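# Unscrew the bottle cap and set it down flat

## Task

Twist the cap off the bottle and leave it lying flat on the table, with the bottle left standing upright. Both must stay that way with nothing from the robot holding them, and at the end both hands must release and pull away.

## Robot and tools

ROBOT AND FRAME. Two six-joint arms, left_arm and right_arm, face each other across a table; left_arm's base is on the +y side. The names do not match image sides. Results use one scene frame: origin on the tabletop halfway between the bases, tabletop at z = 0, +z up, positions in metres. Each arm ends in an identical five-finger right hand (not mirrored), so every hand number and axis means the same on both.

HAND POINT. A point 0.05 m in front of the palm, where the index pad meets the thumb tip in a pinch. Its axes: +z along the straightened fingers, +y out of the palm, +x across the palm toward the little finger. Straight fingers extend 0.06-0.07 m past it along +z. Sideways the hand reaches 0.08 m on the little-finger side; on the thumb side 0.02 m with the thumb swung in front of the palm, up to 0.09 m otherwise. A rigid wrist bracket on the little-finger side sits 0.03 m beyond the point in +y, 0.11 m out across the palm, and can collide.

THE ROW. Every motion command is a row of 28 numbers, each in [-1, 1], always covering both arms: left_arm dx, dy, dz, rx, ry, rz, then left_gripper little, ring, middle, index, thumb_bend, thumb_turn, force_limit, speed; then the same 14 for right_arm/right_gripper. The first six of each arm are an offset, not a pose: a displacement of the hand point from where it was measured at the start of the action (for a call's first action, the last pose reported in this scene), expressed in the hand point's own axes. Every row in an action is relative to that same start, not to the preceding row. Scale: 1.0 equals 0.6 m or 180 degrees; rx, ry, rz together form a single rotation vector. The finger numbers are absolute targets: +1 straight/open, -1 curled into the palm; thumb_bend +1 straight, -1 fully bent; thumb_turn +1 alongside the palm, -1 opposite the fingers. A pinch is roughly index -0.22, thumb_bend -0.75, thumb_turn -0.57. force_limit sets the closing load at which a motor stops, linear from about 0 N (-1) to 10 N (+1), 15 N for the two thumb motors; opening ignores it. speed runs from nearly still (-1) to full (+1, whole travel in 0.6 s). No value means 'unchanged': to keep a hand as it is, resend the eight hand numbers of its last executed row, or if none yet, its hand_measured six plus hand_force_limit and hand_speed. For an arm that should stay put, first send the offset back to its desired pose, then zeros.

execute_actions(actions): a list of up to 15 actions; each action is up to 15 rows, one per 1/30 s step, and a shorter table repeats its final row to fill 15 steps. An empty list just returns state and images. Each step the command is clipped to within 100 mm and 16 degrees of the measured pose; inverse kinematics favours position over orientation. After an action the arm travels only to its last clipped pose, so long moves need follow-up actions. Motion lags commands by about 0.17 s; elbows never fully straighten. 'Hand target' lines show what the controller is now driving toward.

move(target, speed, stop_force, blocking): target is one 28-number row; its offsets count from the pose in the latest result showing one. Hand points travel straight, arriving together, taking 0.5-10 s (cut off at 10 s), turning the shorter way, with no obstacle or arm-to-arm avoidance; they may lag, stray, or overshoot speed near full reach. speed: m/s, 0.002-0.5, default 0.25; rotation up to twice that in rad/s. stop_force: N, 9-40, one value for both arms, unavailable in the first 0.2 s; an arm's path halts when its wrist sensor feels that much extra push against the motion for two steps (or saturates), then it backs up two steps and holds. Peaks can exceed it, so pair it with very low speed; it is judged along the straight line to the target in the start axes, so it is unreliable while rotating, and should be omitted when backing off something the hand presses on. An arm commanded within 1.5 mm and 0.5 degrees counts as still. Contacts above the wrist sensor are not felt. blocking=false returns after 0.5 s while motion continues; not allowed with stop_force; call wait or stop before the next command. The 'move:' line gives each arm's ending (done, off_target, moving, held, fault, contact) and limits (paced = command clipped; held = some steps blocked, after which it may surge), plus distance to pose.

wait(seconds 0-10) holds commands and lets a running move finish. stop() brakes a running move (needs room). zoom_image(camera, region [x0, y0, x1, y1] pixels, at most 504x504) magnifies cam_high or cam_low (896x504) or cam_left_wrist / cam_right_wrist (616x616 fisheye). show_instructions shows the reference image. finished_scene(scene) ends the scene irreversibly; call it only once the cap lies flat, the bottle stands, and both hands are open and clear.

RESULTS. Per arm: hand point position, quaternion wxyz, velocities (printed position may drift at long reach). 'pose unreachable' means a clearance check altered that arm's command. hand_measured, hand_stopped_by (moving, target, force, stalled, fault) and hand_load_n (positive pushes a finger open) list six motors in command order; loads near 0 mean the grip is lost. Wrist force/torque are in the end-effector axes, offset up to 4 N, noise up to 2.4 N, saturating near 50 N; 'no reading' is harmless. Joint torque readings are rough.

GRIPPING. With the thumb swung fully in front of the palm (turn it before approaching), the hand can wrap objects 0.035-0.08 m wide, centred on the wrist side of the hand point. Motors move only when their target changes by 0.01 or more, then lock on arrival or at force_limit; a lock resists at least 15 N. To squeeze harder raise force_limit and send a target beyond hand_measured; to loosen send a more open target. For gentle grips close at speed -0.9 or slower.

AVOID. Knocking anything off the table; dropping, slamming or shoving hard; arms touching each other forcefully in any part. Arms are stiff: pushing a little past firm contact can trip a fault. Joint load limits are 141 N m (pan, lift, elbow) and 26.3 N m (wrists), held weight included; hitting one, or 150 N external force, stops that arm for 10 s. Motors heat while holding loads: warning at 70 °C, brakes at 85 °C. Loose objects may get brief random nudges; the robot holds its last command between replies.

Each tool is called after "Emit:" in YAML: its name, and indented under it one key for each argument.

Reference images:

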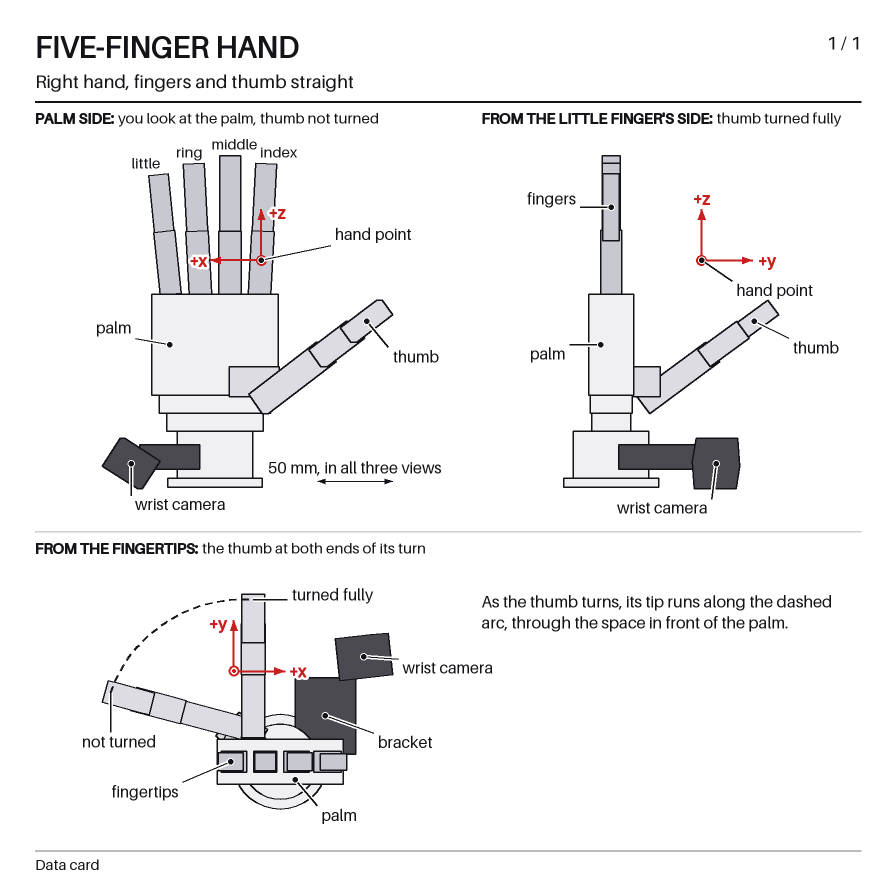

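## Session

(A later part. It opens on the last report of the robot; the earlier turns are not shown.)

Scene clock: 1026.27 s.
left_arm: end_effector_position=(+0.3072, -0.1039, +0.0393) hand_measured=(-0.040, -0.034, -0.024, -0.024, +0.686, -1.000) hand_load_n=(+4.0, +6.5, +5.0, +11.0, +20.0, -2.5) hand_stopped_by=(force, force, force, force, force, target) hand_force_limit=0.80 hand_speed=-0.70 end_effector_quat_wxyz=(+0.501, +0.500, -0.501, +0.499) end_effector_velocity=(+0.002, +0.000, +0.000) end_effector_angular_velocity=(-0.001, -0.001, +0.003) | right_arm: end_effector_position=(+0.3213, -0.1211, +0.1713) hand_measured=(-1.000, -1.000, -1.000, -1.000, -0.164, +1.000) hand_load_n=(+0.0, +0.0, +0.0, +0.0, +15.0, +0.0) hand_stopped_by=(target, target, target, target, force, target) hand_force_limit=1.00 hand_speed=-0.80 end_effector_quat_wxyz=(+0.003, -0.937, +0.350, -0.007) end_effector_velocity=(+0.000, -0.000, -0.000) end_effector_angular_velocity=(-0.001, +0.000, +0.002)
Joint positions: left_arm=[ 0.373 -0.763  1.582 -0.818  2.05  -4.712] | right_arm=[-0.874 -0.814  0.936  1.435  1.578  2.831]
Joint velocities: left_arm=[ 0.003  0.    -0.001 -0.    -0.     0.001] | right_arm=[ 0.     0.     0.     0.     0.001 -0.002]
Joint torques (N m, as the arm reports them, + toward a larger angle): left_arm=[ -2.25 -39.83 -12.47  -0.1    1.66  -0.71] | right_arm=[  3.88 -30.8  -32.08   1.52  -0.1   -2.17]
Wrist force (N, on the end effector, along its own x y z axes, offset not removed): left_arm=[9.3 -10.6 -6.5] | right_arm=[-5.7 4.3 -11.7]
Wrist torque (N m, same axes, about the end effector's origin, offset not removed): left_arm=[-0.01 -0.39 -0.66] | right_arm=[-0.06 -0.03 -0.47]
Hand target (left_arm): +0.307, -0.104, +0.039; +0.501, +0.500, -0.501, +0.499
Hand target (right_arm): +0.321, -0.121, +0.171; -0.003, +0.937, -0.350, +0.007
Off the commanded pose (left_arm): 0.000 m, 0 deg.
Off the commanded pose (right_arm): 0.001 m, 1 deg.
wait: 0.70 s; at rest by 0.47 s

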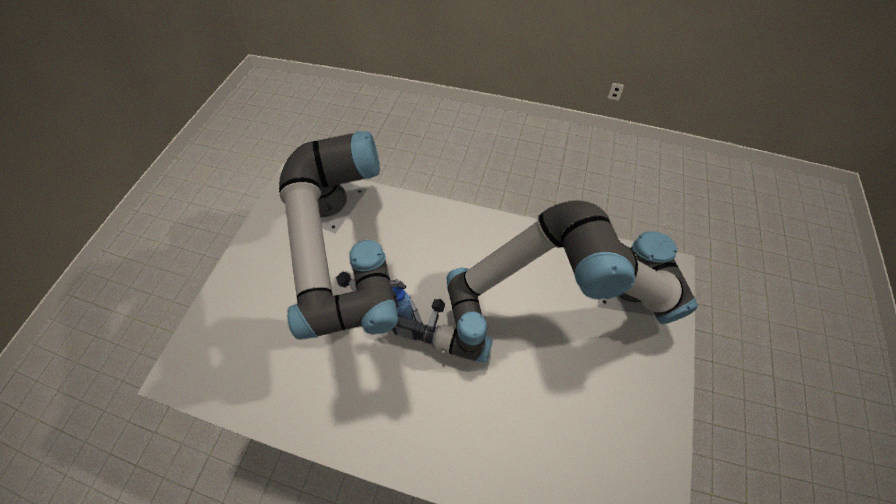

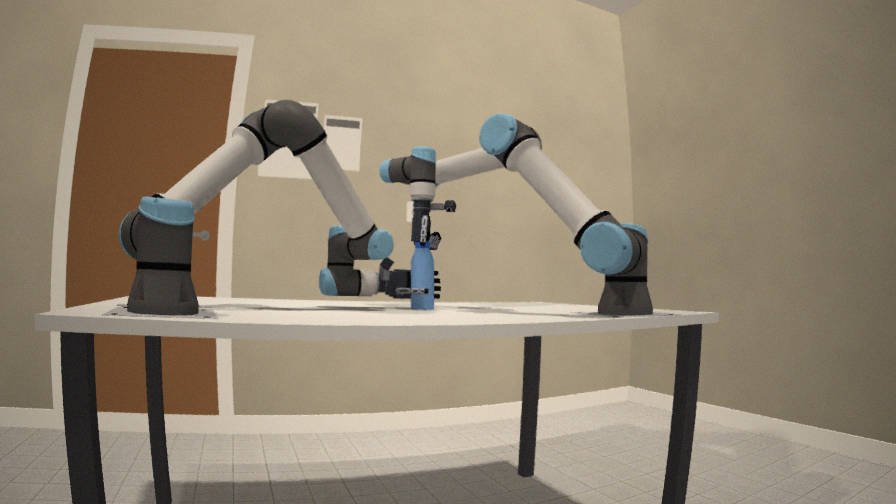

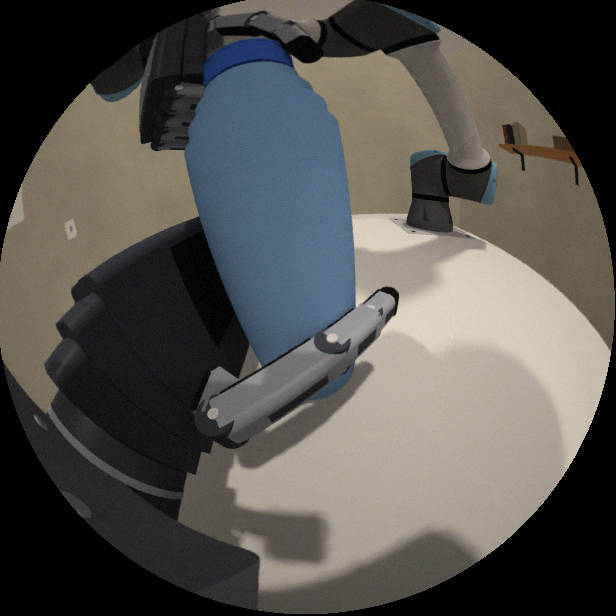

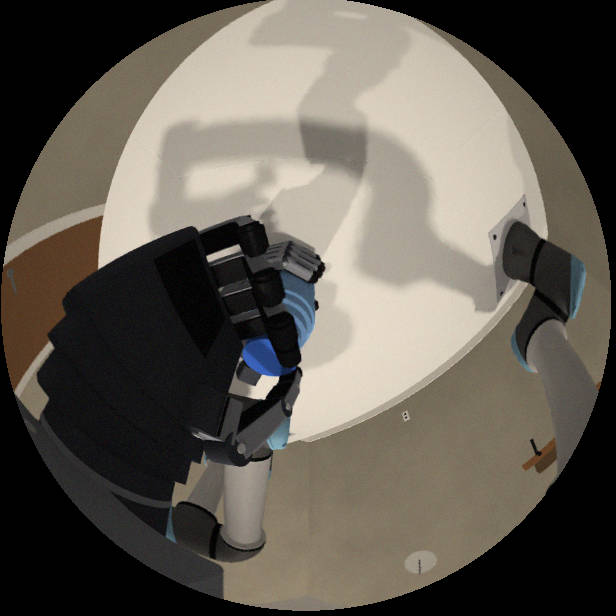

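Emit:
execute_actions:
  actions:
    - [[0,0,0,0,0,0,-0.85,-0.85,-0.85,-0.85,-0.85,-1,0.8,-0.7,0.00077,-0.00074,0,-0.0011,-0.0012,-0.0111,-1,-1,-1,-1,-0.7,1,1,-0.8], [0,0,0,0,0,0,-0.85,-0.85,-0.85,-0.85,-0.85,-1,0.8,-0.7,0.00147,-0.00154,-0.00006,-0.0022,-0.0023,-0.0222,-1,-1,-1,-1,-0.7,1,1,-0.8], [0,0,0,0,0,0,-0.85,-0.85,-0.85,-0.85,-0.85,-1,0.8,-0.7,0.00212,-0.0024,-0.0001,-0.0034,-0.0035,-0.0333,-1,-1,-1,-1,-0.7,1,1,-0.8], [0,0,0,0,0,0,-0.85,-0.85,-0.85,-0.85,-0.85,-1,0.8,-0.7,0.00375,-0.00423,-0.00013,-0.0034,-0.0035,-0.0444,-1,-1,-1,-1,-0.7,1,1,-0.8], [0,0,0,0,0,0,-0.85,-0.85,-0.85,-0.85,-0.85,-1,0.8,-0.7,0.00532,-0.00612,-0.00016,-0.0034,-0.0035,-0.0556,-1,-1,-1,-1,-0.7,1,1,-0.8], [0,0,0,0,0,0,-0.85,-0.85,-0.85,-0.85,-0.85,-1,0.8,-0.7,0.00682,-0.00806,-0.00019,-0.0034,-0.0035,-0.0667,-1,-1,-1,-1,-0.7,1,1,-0.8], [0,0,0,0,0,0,-0.85,-0.85,-0.85,-0.85,-0.85,-1,0.8,-0.7,0.00825,-0.01005,-0.00022,-0.0034,-0.0035,-0.0778,-1,-1,-1,-1,-0.7,1,1,-0.8], [0,0,0,0,0,0,-0.85,-0.85,-0.85,-0.85,-0.85,-1,0.8,-0.7,0.00962,-0.01209,-0.00026,-0.0034,-0.0035,-0.0889,-1,-1,-1,-1,-0.7,1,1,-0.8], [0,0,0,0,0,0,-0.85,-0.85,-0.85,-0.85,-0.85,-1,0.8,-0.7,0.01091,-0.01417,-0.00029,-0.0034,-0.0035,-0.1,-1,-1,-1,-1,-0.7,1,1,-0.8], [0,0,0,0,0,0,-0.85,-0.85,-0.85,-0.85,-0.85,-1,0.8,-0.7,0.01213,-0.0163,-0.00032,-0.0034,-0.0035,-0.1111,-1,-1,-1,-1,-0.7,1,1,-0.8], [0,0,0,0,0,0,-0.85,-0.85,-0.85,-0.85,-0.85,-1,0.8,-0.7,0.01327,-0.01847,-0.00035,-0.0034,-0.0035,-0.1222,-1,-1,-1,-1,-0.7,1,1,-0.8], [0,0,0,0,0,0,-0.85,-0.85,-0.85,-0.85,-0.85,-1,0.8,-0.7,0.01433,-0.02068,-0.00038,-0.0034,-0.0035,-0.1333,-1,-1,-1,-1,-0.7,1,1,-0.8], [0,0,0,0,0,0,-0.85,-0.85,-0.85,-0.85,-0.85,-1,0.8,-0.7,0.01532,-0.02293,-0.00042,-0.0034,-0.0035,-0.1444,-1,-1,-1,-1,-0.7,1,1,-0.8], [0,0,0,0,0,0,-0.85,-0.85,-0.85,-0.85,-0.85,-1,0.8,-0.7,0.01623,-0.02521,-0.00045,-0.0034,-0.0035,-0.1556,-1,-1,-1,-1,-0.7,1,1,-0.8], [0,0,0,0,0,0,-0.85,-0.85,-0.85,-0.85,-0.85,-1,0.8,-0.7,0.01706,-0.02751,-0.00048,-0.0034,-0.0035,-0.1667,-1,-1,-1,-1,-0.7,1,1,-0.8]]
    - [[0,0,0,0,0,0,-0.85,-0.85,-0.85,-0.85,-0.85,-1,0.8,-0.7,0.00997,-0.01079,-0.00019,0,0,-0.0667,-1,-1,-1,-1,-0.7,1,1,-0.8], [0,0,0,0,0,0,-0.85,-0.85,-0.85,-0.85,-0.85,-1,0.8,-0.7,0.0114,-0.01278,-0.00022,0,0,-0.0778,-1,-1,-1,-1,-0.7,1,1,-0.8], [0,0,0,0,0,0,-0.85,-0.85,-0.85,-0.85,-0.85,-1,0.8,-0.7,0.01277,-0.01482,-0.00026,0,0,-0.0889,-1,-1,-1,-1,-0.7,1,1,-0.8], [0,0,0,0,0,0,-0.85,-0.85,-0.85,-0.85,-0.85,-1,0.8,-0.7,0.01406,-0.0169,-0.00029,0,0,-0.1,-1,-1,-1,-1,-0.7,1,1,-0.8], [0,0,0,0,0,0,-0.85,-0.85,-0.85,-0.85,-0.85,-1,0.8,-0.7,0.01528,-0.01903,-0.00032,0,0,-0.1111,-1,-1,-1,-1,-0.7,1,1,-0.8], [0,0,0,0,0,0,-0.85,-0.85,-0.85,-0.85,-0.85,-1,0.8,-0.7,0.01642,-0.0212,-0.00035,0,0,-0.1222,-1,-1,-1,-1,-0.7,1,1,-0.8], [0,0,0,0,0,0,-0.85,-0.85,-0.85,-0.85,-0.85,-1,0.8,-0.7,0.01748,-0.02341,-0.00038,0,0,-0.1333,-1,-1,-1,-1,-0.7,1,1,-0.8], [0,0,0,0,0,0,-0.85,-0.85,-0.85,-0.85,-0.85,-1,0.8,-0.7,0.01847,-0.02566,-0.00042,0,0,-0.1444,-1,-1,-1,-1,-0.7,1,1,-0.8], [0,0,0,0,0,0,-0.85,-0.85,-0.85,-0.85,-0.85,-1,0.8,-0.7,0.01938,-0.02794,-0.00045,0,0,-0.1556,-1,-1,-1,-1,-0.7,1,1,-0.8], [0,0,0,0,0,0,-0.85,-0.85,-0.85,-0.85,-0.85,-1,0.8,-0.7,0.02021,-0.03024,-0.00048,0,0,-0.1667,-1,-1,-1,-1,-0.7,1,1,-0.8], [0,0,0,0,0,0,-0.85,-0.85,-0.85,-0.85,-0.85,-1,0.8,-0.7,0.02096,-0.03258,-0.00051,0,0,-0.1778,-1,-1,-1,-1,-0.7,1,1,-0.8], [0,0,0,0,0,0,-0.85,-0.85,-0.85,-0.85,-0.85,-1,0.8,-0.7,0.02162,-0.03494,-0.00054,0,0,-0.1889,-1,-1,-1,-1,-0.7,1,1,-0.8], [0,0,0,0,0,0,-0.85,-0.85,-0.85,-0.85,-0.85,-1,0.8,-0.7,0.0222,-0.03732,-0.00058,0,0,-0.2,-1,-1,-1,-1,-0.7,1,1,-0.8], [0,0,0,0,0,0,-0.85,-0.85,-0.85,-0.85,-0.85,-1,0.8,-0.7,0.0227,-0.03972,-0.00061,0,0,-0.2111,-1,-1,-1,-1,-0.7,1,1,-0.8], [0,0,0,0,0,0,-0.85,-0.85,-0.85,-0.85,-0.85,-1,0.8,-0.7,0.02312,-0.04214,-0.00064,0,0,-0.2222,-1,-1,-1,-1,-0.7,1,1,-0.8]]
    - [[0,0,0,0,0,0,-0.85,-0.85,-0.85,-0.85,-0.85,-1,0.8,-0.7,0.00997,-0.01079,-0.00019,0,0,-0.0667,-1,-1,-1,-1,-0.7,1,1,-0.8], [0,0,0,0,0,0,-0.85,-0.85,-0.85,-0.85,-0.85,-1,0.8,-0.7,0.0114,-0.01278,-0.00022,0,0,-0.0778,-1,-1,-1,-1,-0.7,1,1,-0.8], [0,0,0,0,0,0,-0.85,-0.85,-0.85,-0.85,-0.85,-1,0.8,-0.7,0.01277,-0.01482,-0.00026,0,0,-0.0889,-1,-1,-1,-1,-0.7,1,1,-0.8], [0,0,0,0,0,0,-0.85,-0.85,-0.85,-0.85,-0.85,-1,0.8,-0.7,0.01406,-0.0169,-0.00029,0,0,-0.1,-1,-1,-1,-1,-0.7,1,1,-0.8], [0,0,0,0,0,0,-0.85,-0.85,-0.85,-0.85,-0.85,-1,0.8,-0.7,0.01528,-0.01903,-0.00032,0,0,-0.1111,-1,-1,-1,-1,-0.7,1,1,-0.8], [0,0,0,0,0,0,-0.85,-0.85,-0.85,-0.85,-0.85,-1,0.8,-0.7,0.01642,-0.0212,-0.00035,0,0,-0.1222,-1,-1,-1,-1,-0.7,1,1,-0.8], [0,0,0,0,0,0,-0.85,-0.85,-0.85,-0.85,-0.85,-1,0.8,-0.7,0.01748,-0.02341,-0.00038,0,0,-0.1333,-1,-1,-1,-1,-0.7,1,1,-0.8], [0,0,0,0,0,0,-0.85,-0.85,-0.85,-0.85,-0.85,-1,0.8,-0.7,0.01847,-0.02566,-0.00042,0,0,-0.1444,-1,-1,-1,-1,-0.7,1,1,-0.8], [0,0,0,0,0,0,-0.85,-0.85,-0.85,-0.85,-0.85,-1,0.8,-0.7,0.01938,-0.02794,-0.00045,0,0,-0.1556,-1,-1,-1,-1,-0.7,1,1,-0.8], [0,0,0,0,0,0,-0.85,-0.85,-0.85,-0.85,-0.85,-1,0.8,-0.7,0.02021,-0.03024,-0.00048,0,0,-0.1667,-1,-1,-1,-1,-0.7,1,1,-0.8], [0,0,0,0,0,0,-0.85,-0.85,-0.85,-0.85,-0.85,-1,0.8,-0.7,0.02096,-0.03258,-0.00051,0,0,-0.1778,-1,-1,-1,-1,-0.7,1,1,-0.8], [0,0,0,0,0,0,-0.85,-0.85,-0.85,-0.85,-0.85,-1,0.8,-0.7,0.02162,-0.03494,-0.00054,0,0,-0.1889,-1,-1,-1,-1,-0.7,1,1,-0.8], [0,0,0,0,0,0,-0.85,-0.85,-0.85,-0.85,-0.85,-1,0.8,-0.7,0.0222,-0.03732,-0.00058,0,0,-0.2,-1,-1,-1,-1,-0.7,1,1,-0.8], [0,0,0,0,0,0,-0.85,-0.85,-0.85,-0.85,-0.85,-1,0.8,-0.7,0.0227,-0.03972,-0.00061,0,0,-0.2111,-1,-1,-1,-1,-0.7,1,1,-0.8], [0,0,0,0,0,0,-0.85,-0.85,-0.85,-0.85,-0.85,-1,0.8,-0.7,0.02312,-0.04214,-0.00064,0,0,-0.2222,-1,-1,-1,-1,-0.7,1,1,-0.8]]

Emit:
wait:
  seconds: 0.7

Scene clock: 1147.77 s.
left_arm: end_effector_position=(+0.3072, -0.1039, +0.0393) hand_measured=(-0.042, -0.034, -0.024, -0.024, +0.686, -1.000) hand_load_n=(+0.0, +0.0, +0.0, +10.0, +20.5, +2.0) hand_stopped_by=(force, force, force, force, force, target) hand_force_limit=0.80 hand_speed=-0.70 end_effector_quat_wxyz=(+0.501, +0.500, -0.501, +0.499) end_effector_velocity=(+0.001, +0.000, +0.001) end_effector_angular_velocity=(-0.002, -0.001, +0.002) | right_arm: end_effector_position=(+0.3597, -0.0810, +0.1722) hand_measured=(-1.000, -1.000, -1.000, -1.000, -0.164, +1.000) hand_load_n=(+0.0, +0.0, +0.0, -0.5, +18.0, +0.0) hand_stopped_by=(target, target, target, target, force, target) hand_force_limit=1.00 hand_speed=-0.80 end_effector_quat_wxyz=(+0.005, +0.940, +0.341, +0.006) end_effector_velocity=(+0.005, +0.043, +0.001) end_effector_angular_velocity=(-0.024, +0.010, +1.023)
Joint positions: left_arm=[ 0.373 -0.763  1.582 -0.818  2.05  -4.712] | right_arm=[-0.724 -0.7    0.734  1.528  1.585  1.57 ]
Joint velocities: left_arm=[ 0.002  0.    -0.001 -0.001  0.    -0.   ] | right_arm=[ 0.1   -0.051  0.098 -0.036  0.004 -0.922]
Joint torques (N m, as the arm reports them, + toward a larger angle): left_arm=[ -1.64 -41.15 -12.87   0.03  -0.85  -0.35] | right_arm=[ 16.   -56.18  -3.78  -3.13  -1.98  -2.99]
Wrist force (N, on the end effector, along its own x y z axes, offset not removed): left_arm=[13.7 10.1 -21.5] | right_arm=[-4.1 11.7 -12.3]
Wrist torque (N m, same axes, about the end effector's origin, offset not removed): left_arm=[0.84 0.68 0.86] | right_arm=[0.21 -0.08 -0.62]
Hand target (left_arm): +0.307, -0.104, +0.039; +0.501, +0.500, -0.501, +0.499
Hand target (right_arm): +0.361, -0.074, +0.172; +0.006, +0.910, +0.414, +0.005
Off the commanded pose (left_arm): 0.000 m, 0 deg.
Off the commanded pose (right_arm): 0.006 m, 10 deg.

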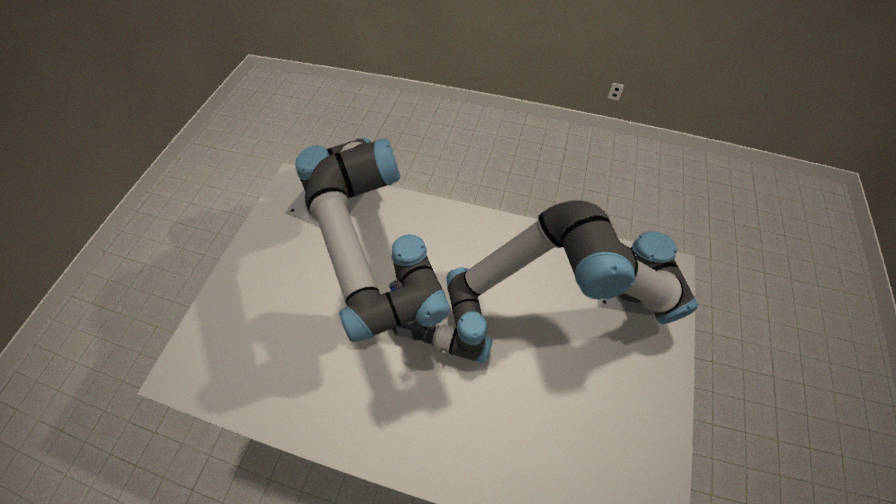

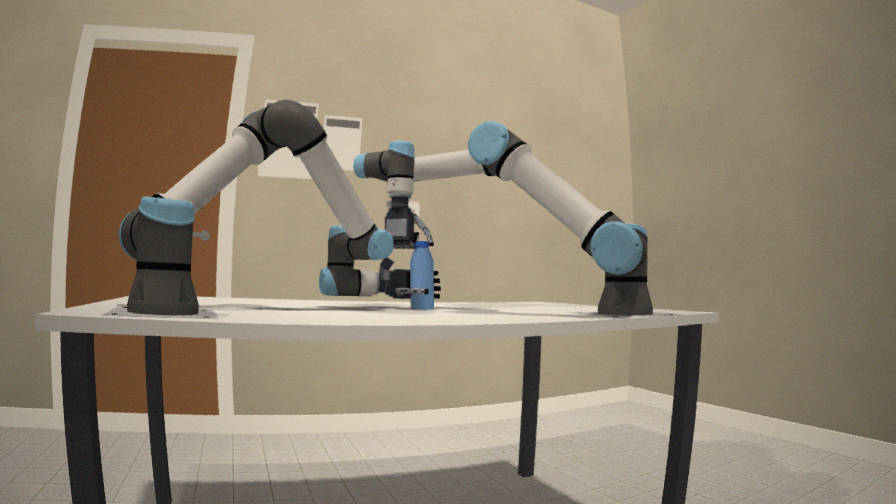

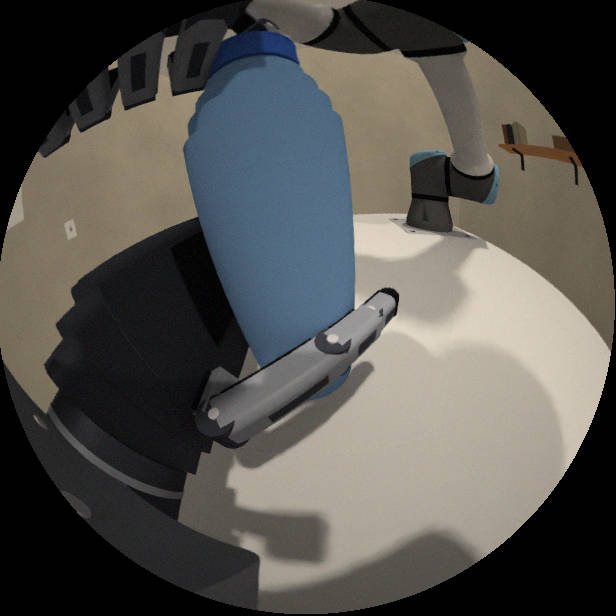

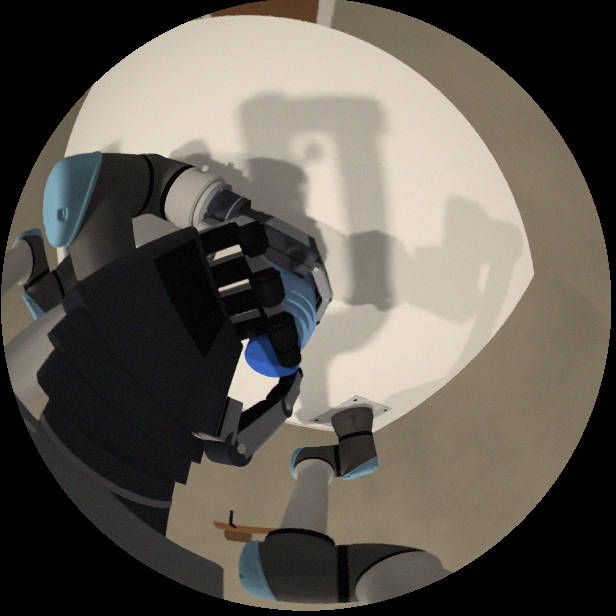

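Scene clock: 1148.47 s.
left_arm: end_effector_position=(+0.3072, -0.1039, +0.0393) hand_measured=(-0.042, -0.034, -0.024, -0.024, +0.686, -1.000) hand_load_n=(+0.0, +0.0, +0.0, +10.0, +20.0, +1.0) hand_stopped_by=(force, force, force, force, force, target) hand_force_limit=0.80 hand_speed=-0.70 end_effector_quat_wxyz=(+0.501, +0.500, -0.501, +0.499) end_effector_velocity=(+0.002, -0.000, +0.001) end_effector_angular_velocity=(-0.003, -0.002, +0.002) | right_arm: end_effector_position=(+0.3606, -0.0743, +0.1723) hand_measured=(-1.000, -1.000, -1.000, -1.000, -0.162, +1.000) hand_load_n=(+0.0, +0.0, +0.0, +0.5, +18.5, +0.0) hand_stopped_by=(target, target, target, target, force, target) hand_force_limit=1.00 hand_speed=-0.80 end_effector_quat_wxyz=(+0.006, +0.910, +0.414, +0.005) end_effector_velocity=(+0.000, +0.000, +0.000) end_effector_angular_velocity=(+0.000, -0.001, +0.001)
Joint positions: left_arm=[ 0.373 -0.763  1.582 -0.818  2.05  -4.712] | right_arm=[-0.71  -0.708  0.75   1.522  1.585  1.426]
Joint velocities: left_arm=[ 0.002 -0.    -0.002 -0.002 -0.    -0.   ] | right_arm=[ 0.     0.    -0.001  0.     0.    -0.001]
Joint torques (N m, as the arm reports them, + toward a larger angle): left_arm=[ -2.4  -40.29 -13.09  -0.06  -0.93  -0.37] | right_arm=[ 13.19 -56.77  -4.74  -3.25  -1.69  -2.2 ]
Wrist force (N, on the end effector, along its own x y z axes, offset not removed): left_arm=[9.0 4.1 -16.6] | right_arm=[-8.8 5.2 -12.0]
Wrist torque (N m, same axes, about the end effector's origin, offset not removed): left_arm=[0.42 0.71 0.70] | right_arm=[-0.37 0.25 -0.81]
Hand target (left_arm): +0.307, -0.104, +0.039; +0.501, +0.500, -0.501, +0.499
Hand target (right_arm): +0.361, -0.074, +0.172; +0.006, +0.910, +0.414, +0.005
Off the commanded pose (left_arm): 0.000 m, 0 deg.
Off the commanded pose (right_arm): 0.001 m, 1 deg.
wait: 0.70 s; at rest by 0.47 s

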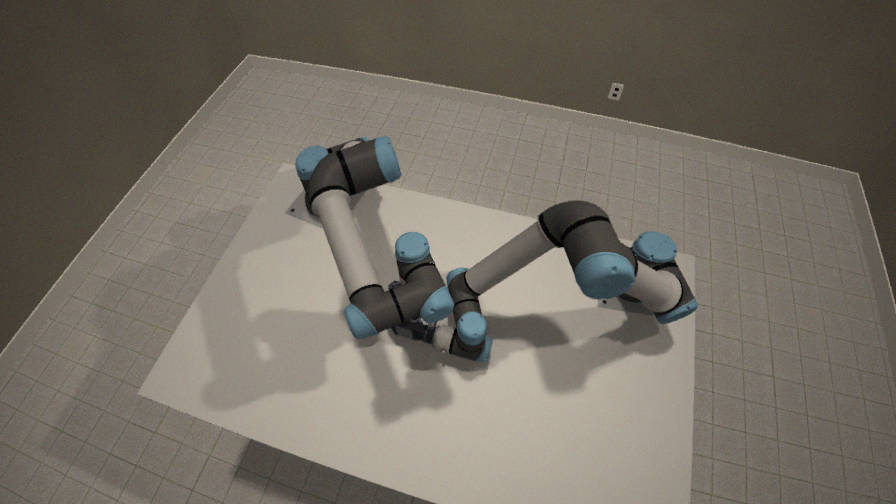

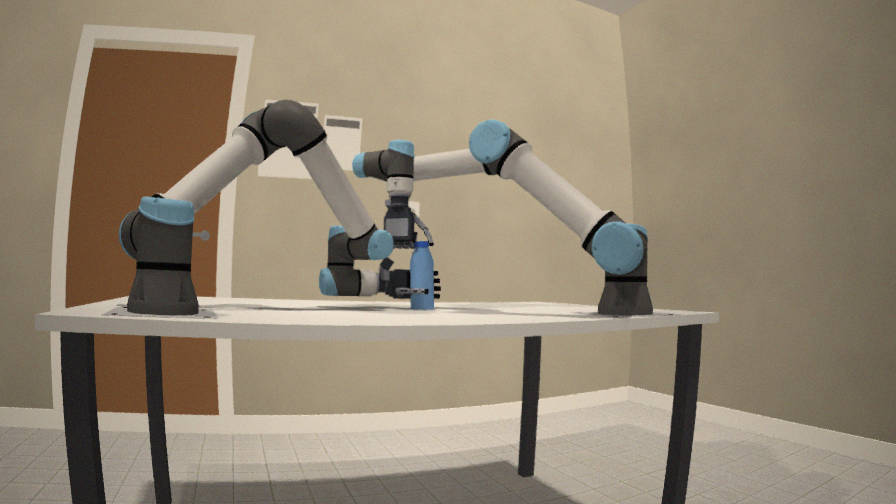

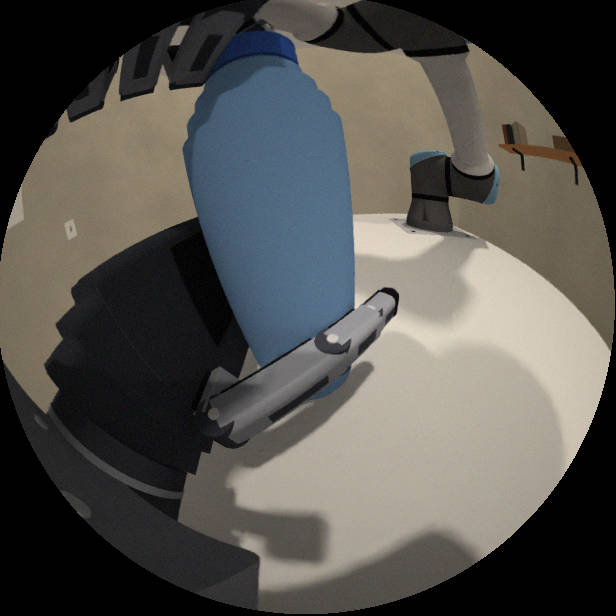

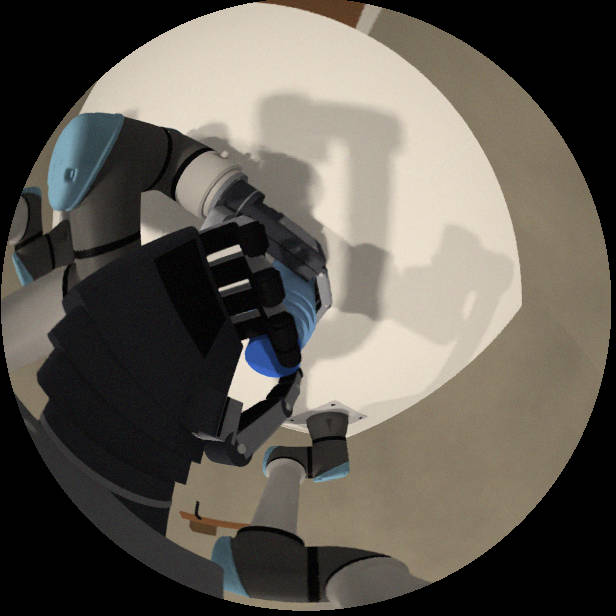

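Emit:
execute_actions:
  actions:
    - [[0,0,0,0,0,0,-0.85,-0.85,-0.85,-0.85,-0.85,-1,0.8,-0.7,-0.002,0.0017,0,0.0016,-0.0004,0,-1,-1,-1,-1,-0.7,1,1,-0.8], [0,0,0,0,0,0,-0.85,-0.85,-0.85,-0.85,-0.85,-1,0.8,-0.7,-0.004,0.0034,0,0.0032,-0.0009,0,-1,-1,-1,-1,-0.7,1,1,-0.8], [0,0,0,0,0,0,-0.85,-0.85,-0.85,-0.85,-0.85,-1,0.8,-0.7,-0.00553,0.00481,0,0.0048,-0.0013,0,-1,-1,-1,-1,-0.7,1,1,-0.8]]
    - [[0,0,0,0,0,0,-0.9,-0.9,-0.9,-0.9,-0.9,-1,0.8,-0.7,0.00182,-0.00165,0,0,0,-0.0111,-1,-1,-1,-1,-0.7,1,1,-0.8], [0,0,0,0,0,0,-0.9,-0.9,-0.9,-0.9,-0.9,-1,0.8,-0.7,0.00357,-0.00336,-0.00006,0,0,-0.0222,-1,-1,-1,-1,-0.7,1,1,-0.8], [0,0,0,0,0,0,-0.9,-0.9,-0.9,-0.9,-0.9,-1,0.8,-0.7,0.00527,-0.00513,-0.0001,0,0,-0.0333,-1,-1,-1,-1,-0.7,1,1,-0.8], [0,0,0,0,0,0,-0.9,-0.9,-0.9,-0.9,-0.9,-1,0.8,-0.7,0.0069,-0.00696,-0.00013,0,0,-0.0444,-1,-1,-1,-1,-0.7,1,1,-0.8], [0,0,0,0,0,0,-0.9,-0.9,-0.9,-0.9,-0.9,-1,0.8,-0.7,0.00847,-0.00885,-0.00016,0,0,-0.0556,-1,-1,-1,-1,-0.7,1,1,-0.8], [0,0,0,0,0,0,-0.9,-0.9,-0.9,-0.9,-0.9,-1,0.8,-0.7,0.00997,-0.01079,-0.00019,0,0,-0.0667,-1,-1,-1,-1,-0.7,1,1,-0.8], [0,0,0,0,0,0,-0.9,-0.9,-0.9,-0.9,-0.9,-1,0.8,-0.7,0.0114,-0.01278,-0.00022,0,0,-0.0778,-1,-1,-1,-1,-0.7,1,1,-0.8], [0,0,0,0,0,0,-0.9,-0.9,-0.9,-0.9,-0.9,-1,0.8,-0.7,0.01277,-0.01482,-0.00026,0,0,-0.0889,-1,-1,-1,-1,-0.7,1,1,-0.8], [0,0,0,0,0,0,-0.9,-0.9,-0.9,-0.9,-0.9,-1,0.8,-0.7,0.01406,-0.0169,-0.00029,0,0,-0.1,-1,-1,-1,-1,-0.7,1,1,-0.8], [0,0,0,0,0,0,-0.9,-0.9,-0.9,-0.9,-0.9,-1,0.8,-0.7,0.01528,-0.01903,-0.00032,0,0,-0.1111,-1,-1,-1,-1,-0.7,1,1,-0.8], [0,0,0,0,0,0,-0.9,-0.9,-0.9,-0.9,-0.9,-1,0.8,-0.7,0.01642,-0.0212,-0.00035,0,0,-0.1222,-1,-1,-1,-1,-0.7,1,1,-0.8], [0,0,0,0,0,0,-0.9,-0.9,-0.9,-0.9,-0.9,-1,0.8,-0.7,0.01748,-0.02341,-0.00038,0,0,-0.1333,-1,-1,-1,-1,-0.7,1,1,-0.8], [0,0,0,0,0,0,-0.9,-0.9,-0.9,-0.9,-0.9,-1,0.8,-0.7,0.01847,-0.02566,-0.00042,0,0,-0.1444,-1,-1,-1,-1,-0.7,1,1,-0.8], [0,0,0,0,0,0,-0.9,-0.9,-0.9,-0.9,-0.9,-1,0.8,-0.7,0.01938,-0.02794,-0.00045,0,0,-0.1556,-1,-1,-1,-1,-0.7,1,1,-0.8], [0,0,0,0,0,0,-0.9,-0.9,-0.9,-0.9,-0.9,-1,0.8,-0.7,0.02021,-0.03024,-0.00048,0,0,-0.1667,-1,-1,-1,-1,-0.7,1,1,-0.8]]
    - [[0,0,0,0,0,0,-0.9,-0.9,-0.9,-0.9,-0.9,-1,0.8,-0.7,0.00997,-0.00709,-0.00019,0,0,-0.0667,-1,-1,-1,-1,-0.7,1,1,-0.8], [0,0,0,0,0,0,-0.9,-0.9,-0.9,-0.9,-0.9,-1,0.8,-0.7,0.0114,-0.00908,-0.00022,0,0,-0.0778,-1,-1,-1,-1,-0.7,1,1,-0.8], [0,0,0,0,0,0,-0.9,-0.9,-0.9,-0.9,-0.9,-1,0.8,-0.7,0.01277,-0.01112,-0.00026,0,0,-0.0889,-1,-1,-1,-1,-0.7,1,1,-0.8], [0,0,0,0,0,0,-0.9,-0.9,-0.9,-0.9,-0.9,-1,0.8,-0.7,0.01406,-0.0132,-0.00029,0,0,-0.1,-1,-1,-1,-1,-0.7,1,1,-0.8], [0,0,0,0,0,0,-0.9,-0.9,-0.9,-0.9,-0.9,-1,0.8,-0.7,0.01528,-0.01533,-0.00032,0,0,-0.1111,-1,-1,-1,-1,-0.7,1,1,-0.8]]

Scene clock: 1269.97 s.
left_arm: end_effector_position=(+0.3072, -0.1039, +0.0393) hand_measured=(-0.080, -0.058, -0.048, -0.024, +0.686, -1.000) hand_load_n=(+10.5, +8.0, +9.0, +5.0, +22.0, +0.0) hand_stopped_by=(force, force, force, force, force, target) hand_force_limit=0.80 hand_speed=-0.70 end_effector_quat_wxyz=(+0.501, +0.500, -0.501, +0.499) end_effector_velocity=(-0.000, +0.000, -0.000) end_effector_angular_velocity=(-0.000, +0.001, +0.000) | right_arm: end_effector_position=(+0.3511, -0.0513, +0.1727) hand_measured=(-1.000, -1.000, -1.000, -1.000, -0.162, +1.000) hand_load_n=(+0.0, +0.0, +0.0, +2.0, +15.0, +0.5) hand_stopped_by=(target, target, target, target, force, target) hand_force_limit=1.00 hand_speed=-0.80 end_effector_quat_wxyz=(+0.003, +0.715, +0.699, -0.003) end_effector_velocity=(+0.000, +0.001, -0.000) end_effector_angular_velocity=(+0.014, +0.000, +0.086)
Joint positions: left_arm=[ 0.373 -0.763  1.582 -0.818  2.05  -4.712] | right_arm=[-0.674 -0.803  0.921  1.458  1.577  0.768]
Joint velocities: left_arm=[-0.    -0.     0.001 -0.001 -0.    -0.001] | right_arm=[-0.006 -0.023  0.037 -0.024 -0.01  -0.092]
Joint torques (N m, as the arm reports them, + toward a larger angle): left_arm=[ -1.39 -40.53 -13.47   0.02  -1.85  -0.33] | right_arm=[-10.3  -61.16  -6.72   1.64   0.16  -2.28]
Wrist force (N, on the end effector, along its own x y z axes, offset not removed): left_arm=[0.6 0.5 9.4] | right_arm=[9.0 -1.9 1.1]
Wrist torque (N m, same axes, about the end effector's origin, offset not removed): left_arm=[0.11 -0.94 0.03] | right_arm=[-0.29 0.21 0.16]
Hand target (left_arm): +0.307, -0.104, +0.039; +0.501, +0.500, -0.501, +0.499
Hand target (right_arm): +0.351, -0.051, +0.173; +0.003, +0.712, +0.702, -0.002
Off the commanded pose (left_arm): 0.000 m, 0 deg.
Off the commanded pose (right_arm): 0.000 m, 1 deg.

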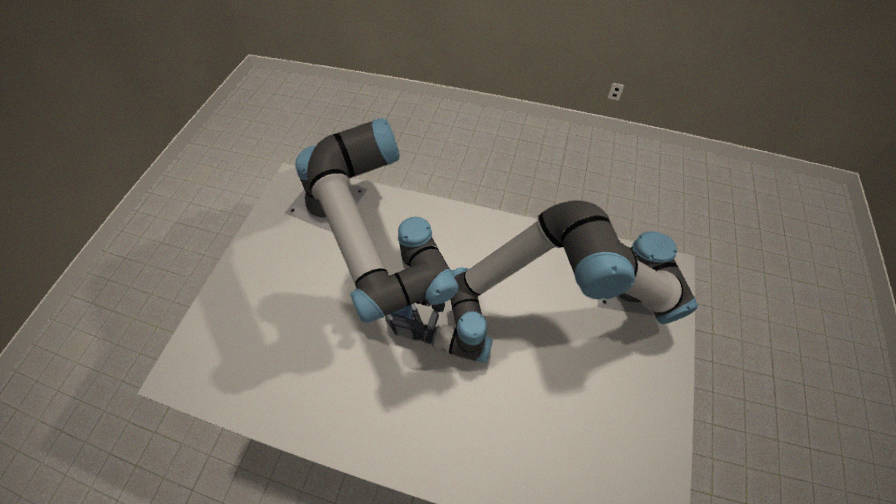

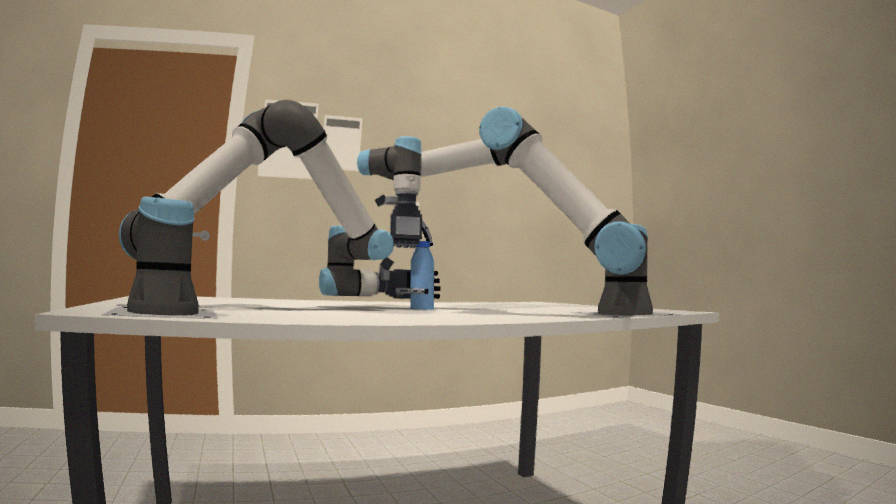

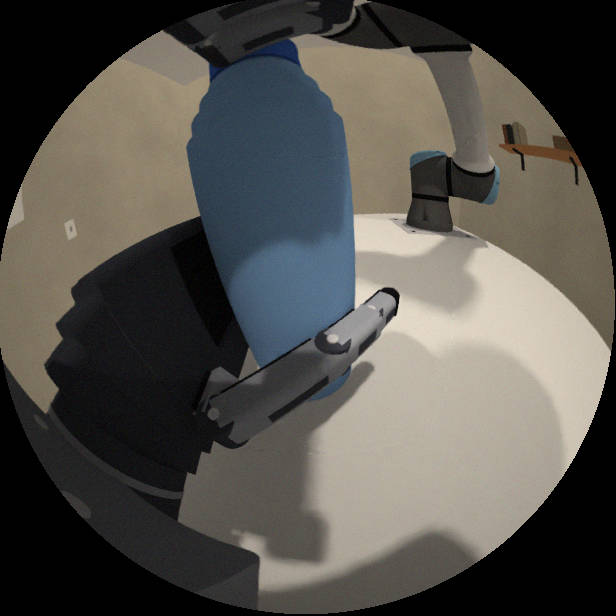

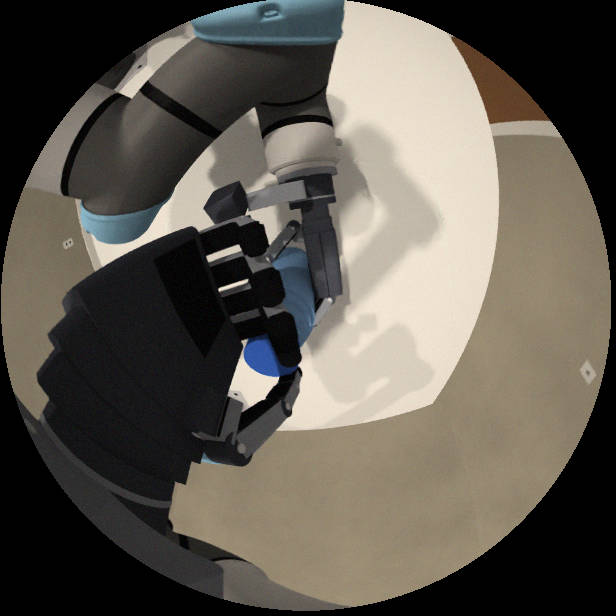

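Emit:
execute_actions:
  actions:
    - [[0,0,0,0,0,0,-0.9,-0.9,-0.9,-0.9,-0.9,-1,0.8,-0.7,0.0025,-0.00165,0,0.0002,0.0007,-0.0111,-1,-1,-1,-1,-0.7,1,1,-0.8], [0,0,0,0,0,0,-0.9,-0.9,-0.9,-0.9,-0.9,-1,0.8,-0.7,0.0049,-0.00336,0,0.0003,0.0015,-0.0222,-1,-1,-1,-1,-0.7,1,1,-0.8], [0,0,0,0,0,0,-0.9,-0.9,-0.9,-0.9,-0.9,-1,0.8,-0.7,0.00727,-0.00513,0,0.0005,0.0022,-0.0333,-1,-1,-1,-1,-0.7,1,1,-0.8], [0,0,0,0,0,0,-0.9,-0.9,-0.9,-0.9,-0.9,-1,0.8,-0.7,0.0089,-0.00696,0,0.0005,0.0022,-0.0444,-1,-1,-1,-1,-0.7,1,1,-0.8], [0,0,0,0,0,0,-0.9,-0.9,-0.9,-0.9,-0.9,-1,0.8,-0.7,0.01047,-0.00885,0,0.0005,0.0022,-0.0556,-1,-1,-1,-1,-0.7,1,1,-0.8], [0,0,0,0,0,0,-0.9,-0.9,-0.9,-0.9,-0.9,-1,0.8,-0.7,0.01197,-0.01079,0,0.0005,0.0022,-0.0667,-1,-1,-1,-1,-0.7,1,1,-0.8], [0,0,0,0,0,0,-0.9,-0.9,-0.9,-0.9,-0.9,-1,0.8,-0.7,0.0134,-0.01278,0,0.0005,0.0022,-0.0778,-1,-1,-1,-1,-0.7,1,1,-0.8], [0,0,0,0,0,0,-0.9,-0.9,-0.9,-0.9,-0.9,-1,0.8,-0.7,0.01477,-0.01482,0,0.0005,0.0022,-0.0889,-1,-1,-1,-1,-0.7,1,1,-0.8], [0,0,0,0,0,0,-0.9,-0.9,-0.9,-0.9,-0.9,-1,0.8,-0.7,0.01606,-0.0169,0,0.0005,0.0022,-0.1,-1,-1,-1,-1,-0.7,1,1,-0.8], [0,0,0,0,0,0,-0.9,-0.9,-0.9,-0.9,-0.9,-1,0.8,-0.7,0.01728,-0.01903,0,0.0005,0.0022,-0.1111,-1,-1,-1,-1,-0.7,1,1,-0.8]]
    - [[0,0,0,0,0,0,-0.9,-0.9,-0.9,-0.9,-0.9,-1,0.8,-0.7,0,0,0,0,0,0,-1,-1,-1,-1,-0.7,1,1,-0.8]]

Scene clock: 1322.73 s.
left_arm: end_effector_position=(+0.3072, -0.1039, +0.0393) hand_measured=(-0.080, -0.058, -0.048, -0.024, +0.686, -1.000) hand_load_n=(+7.5, +6.0, +8.0, +6.0, +22.5, +2.5) hand_stopped_by=(force, force, force, force, force, target) hand_force_limit=0.80 hand_speed=-0.70 end_effector_quat_wxyz=(+0.501, +0.500, -0.501, +0.499) end_effector_velocity=(+0.001, +0.001, -0.000) end_effector_angular_velocity=(+0.000, +0.002, +0.001) | right_arm: end_effector_position=(+0.3404, -0.0415, +0.1727) hand_measured=(-1.000, -1.000, -1.000, -1.000, -0.162, +1.000) hand_load_n=(+0.0, +0.0, +0.0, +2.5, +15.5, +0.0) hand_stopped_by=(target, target, target, target, force, target) hand_force_limit=1.00 hand_speed=-0.80 end_effector_quat_wxyz=(+0.001, +0.599, +0.801, -0.003) end_effector_velocity=(+0.000, +0.000, +0.001) end_effector_angular_velocity=(+0.001, -0.001, -0.003)
Joint positions: left_arm=[ 0.373 -0.763  1.582 -0.818  2.05  -4.712] | right_arm=[-0.667 -0.855  1.012  1.421  1.574  0.466]
Joint velocities: left_arm=[ 0.001  0.     0.001 -0.001 -0.    -0.002] | right_arm=[ 0.     0.    -0.002  0.001 -0.     0.003]
Joint torques (N m, as the arm reports them, + toward a larger angle): left_arm=[ -1.33 -40.34 -13.45  -0.16  -0.19  -0.29] | right_arm=[  8.01 -38.05 -31.7    6.77   1.93   2.82]
Wrist force (N, on the end effector, along its own x y z axes, offset not removed): left_arm=[3.6 3.2 4.6] | right_arm=[2.9 0.5 1.1]
Wrist torque (N m, same axes, about the end effector's origin, offset not removed): left_arm=[-0.05 -0.47 0.51] | right_arm=[-0.17 0.02 -0.21]
Hand target (left_arm): +0.307, -0.104, +0.039; +0.501, +0.500, -0.501, +0.499
Hand target (right_arm): +0.340, -0.042, +0.173; +0.001, +0.599, +0.801, -0.003
Off the commanded pose (left_arm): 0.000 m, 0 deg.
Off the commanded pose (right_arm): 0.000 m, 0 deg.

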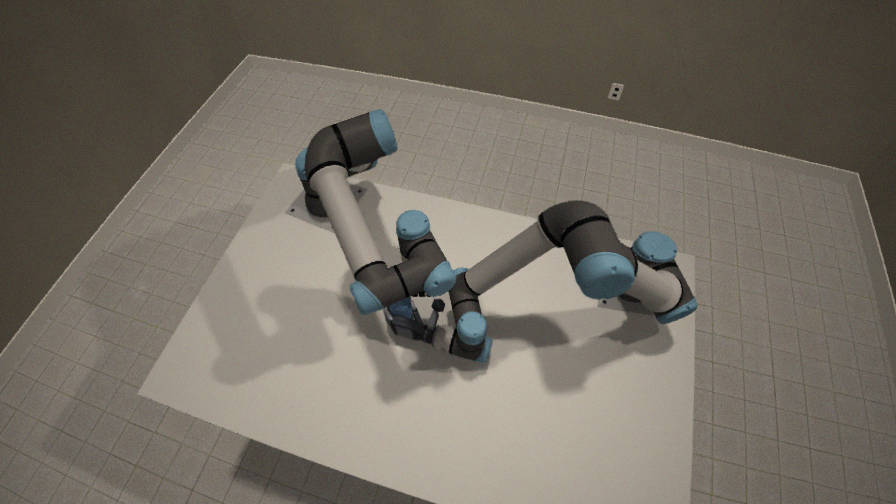

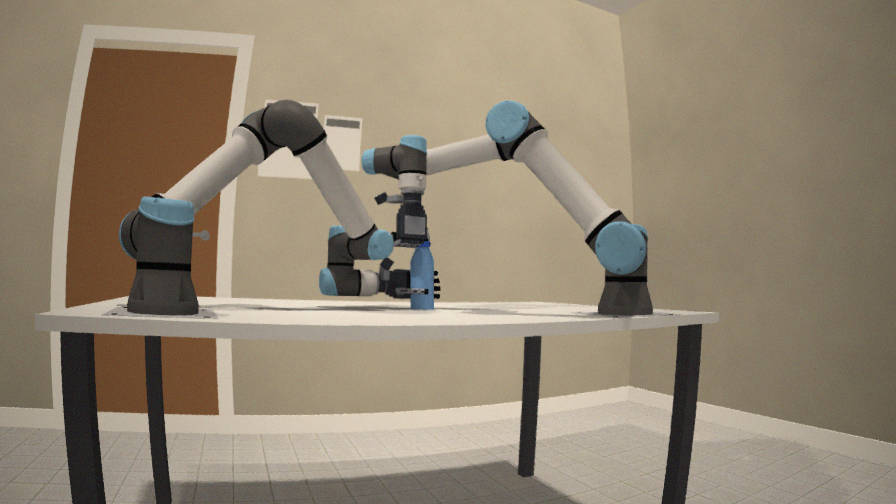

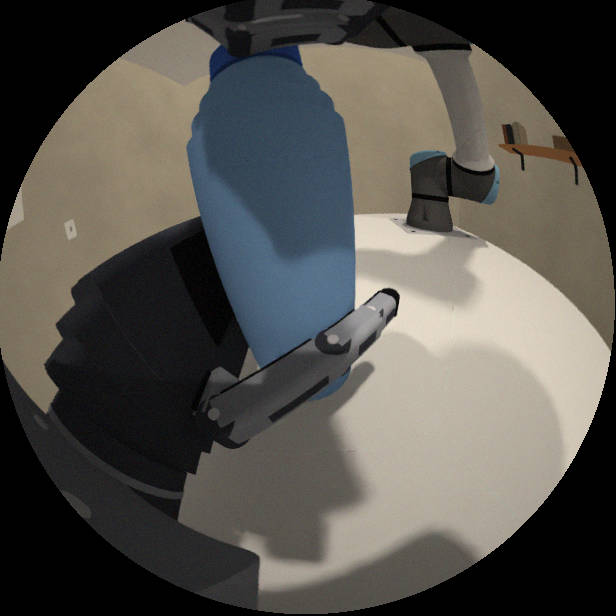

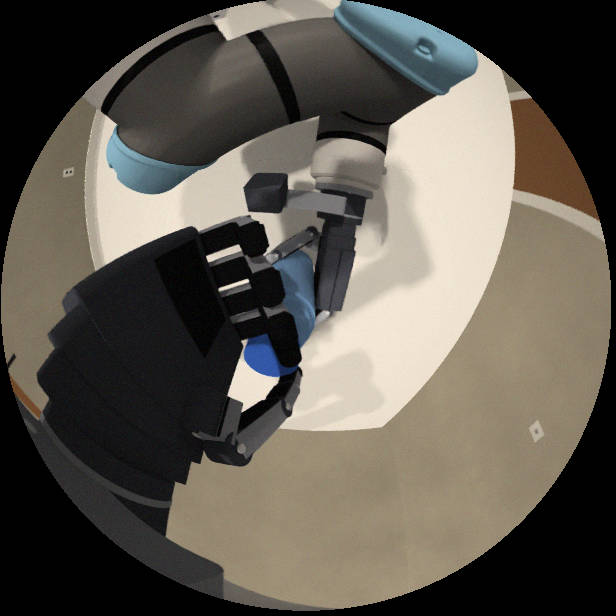

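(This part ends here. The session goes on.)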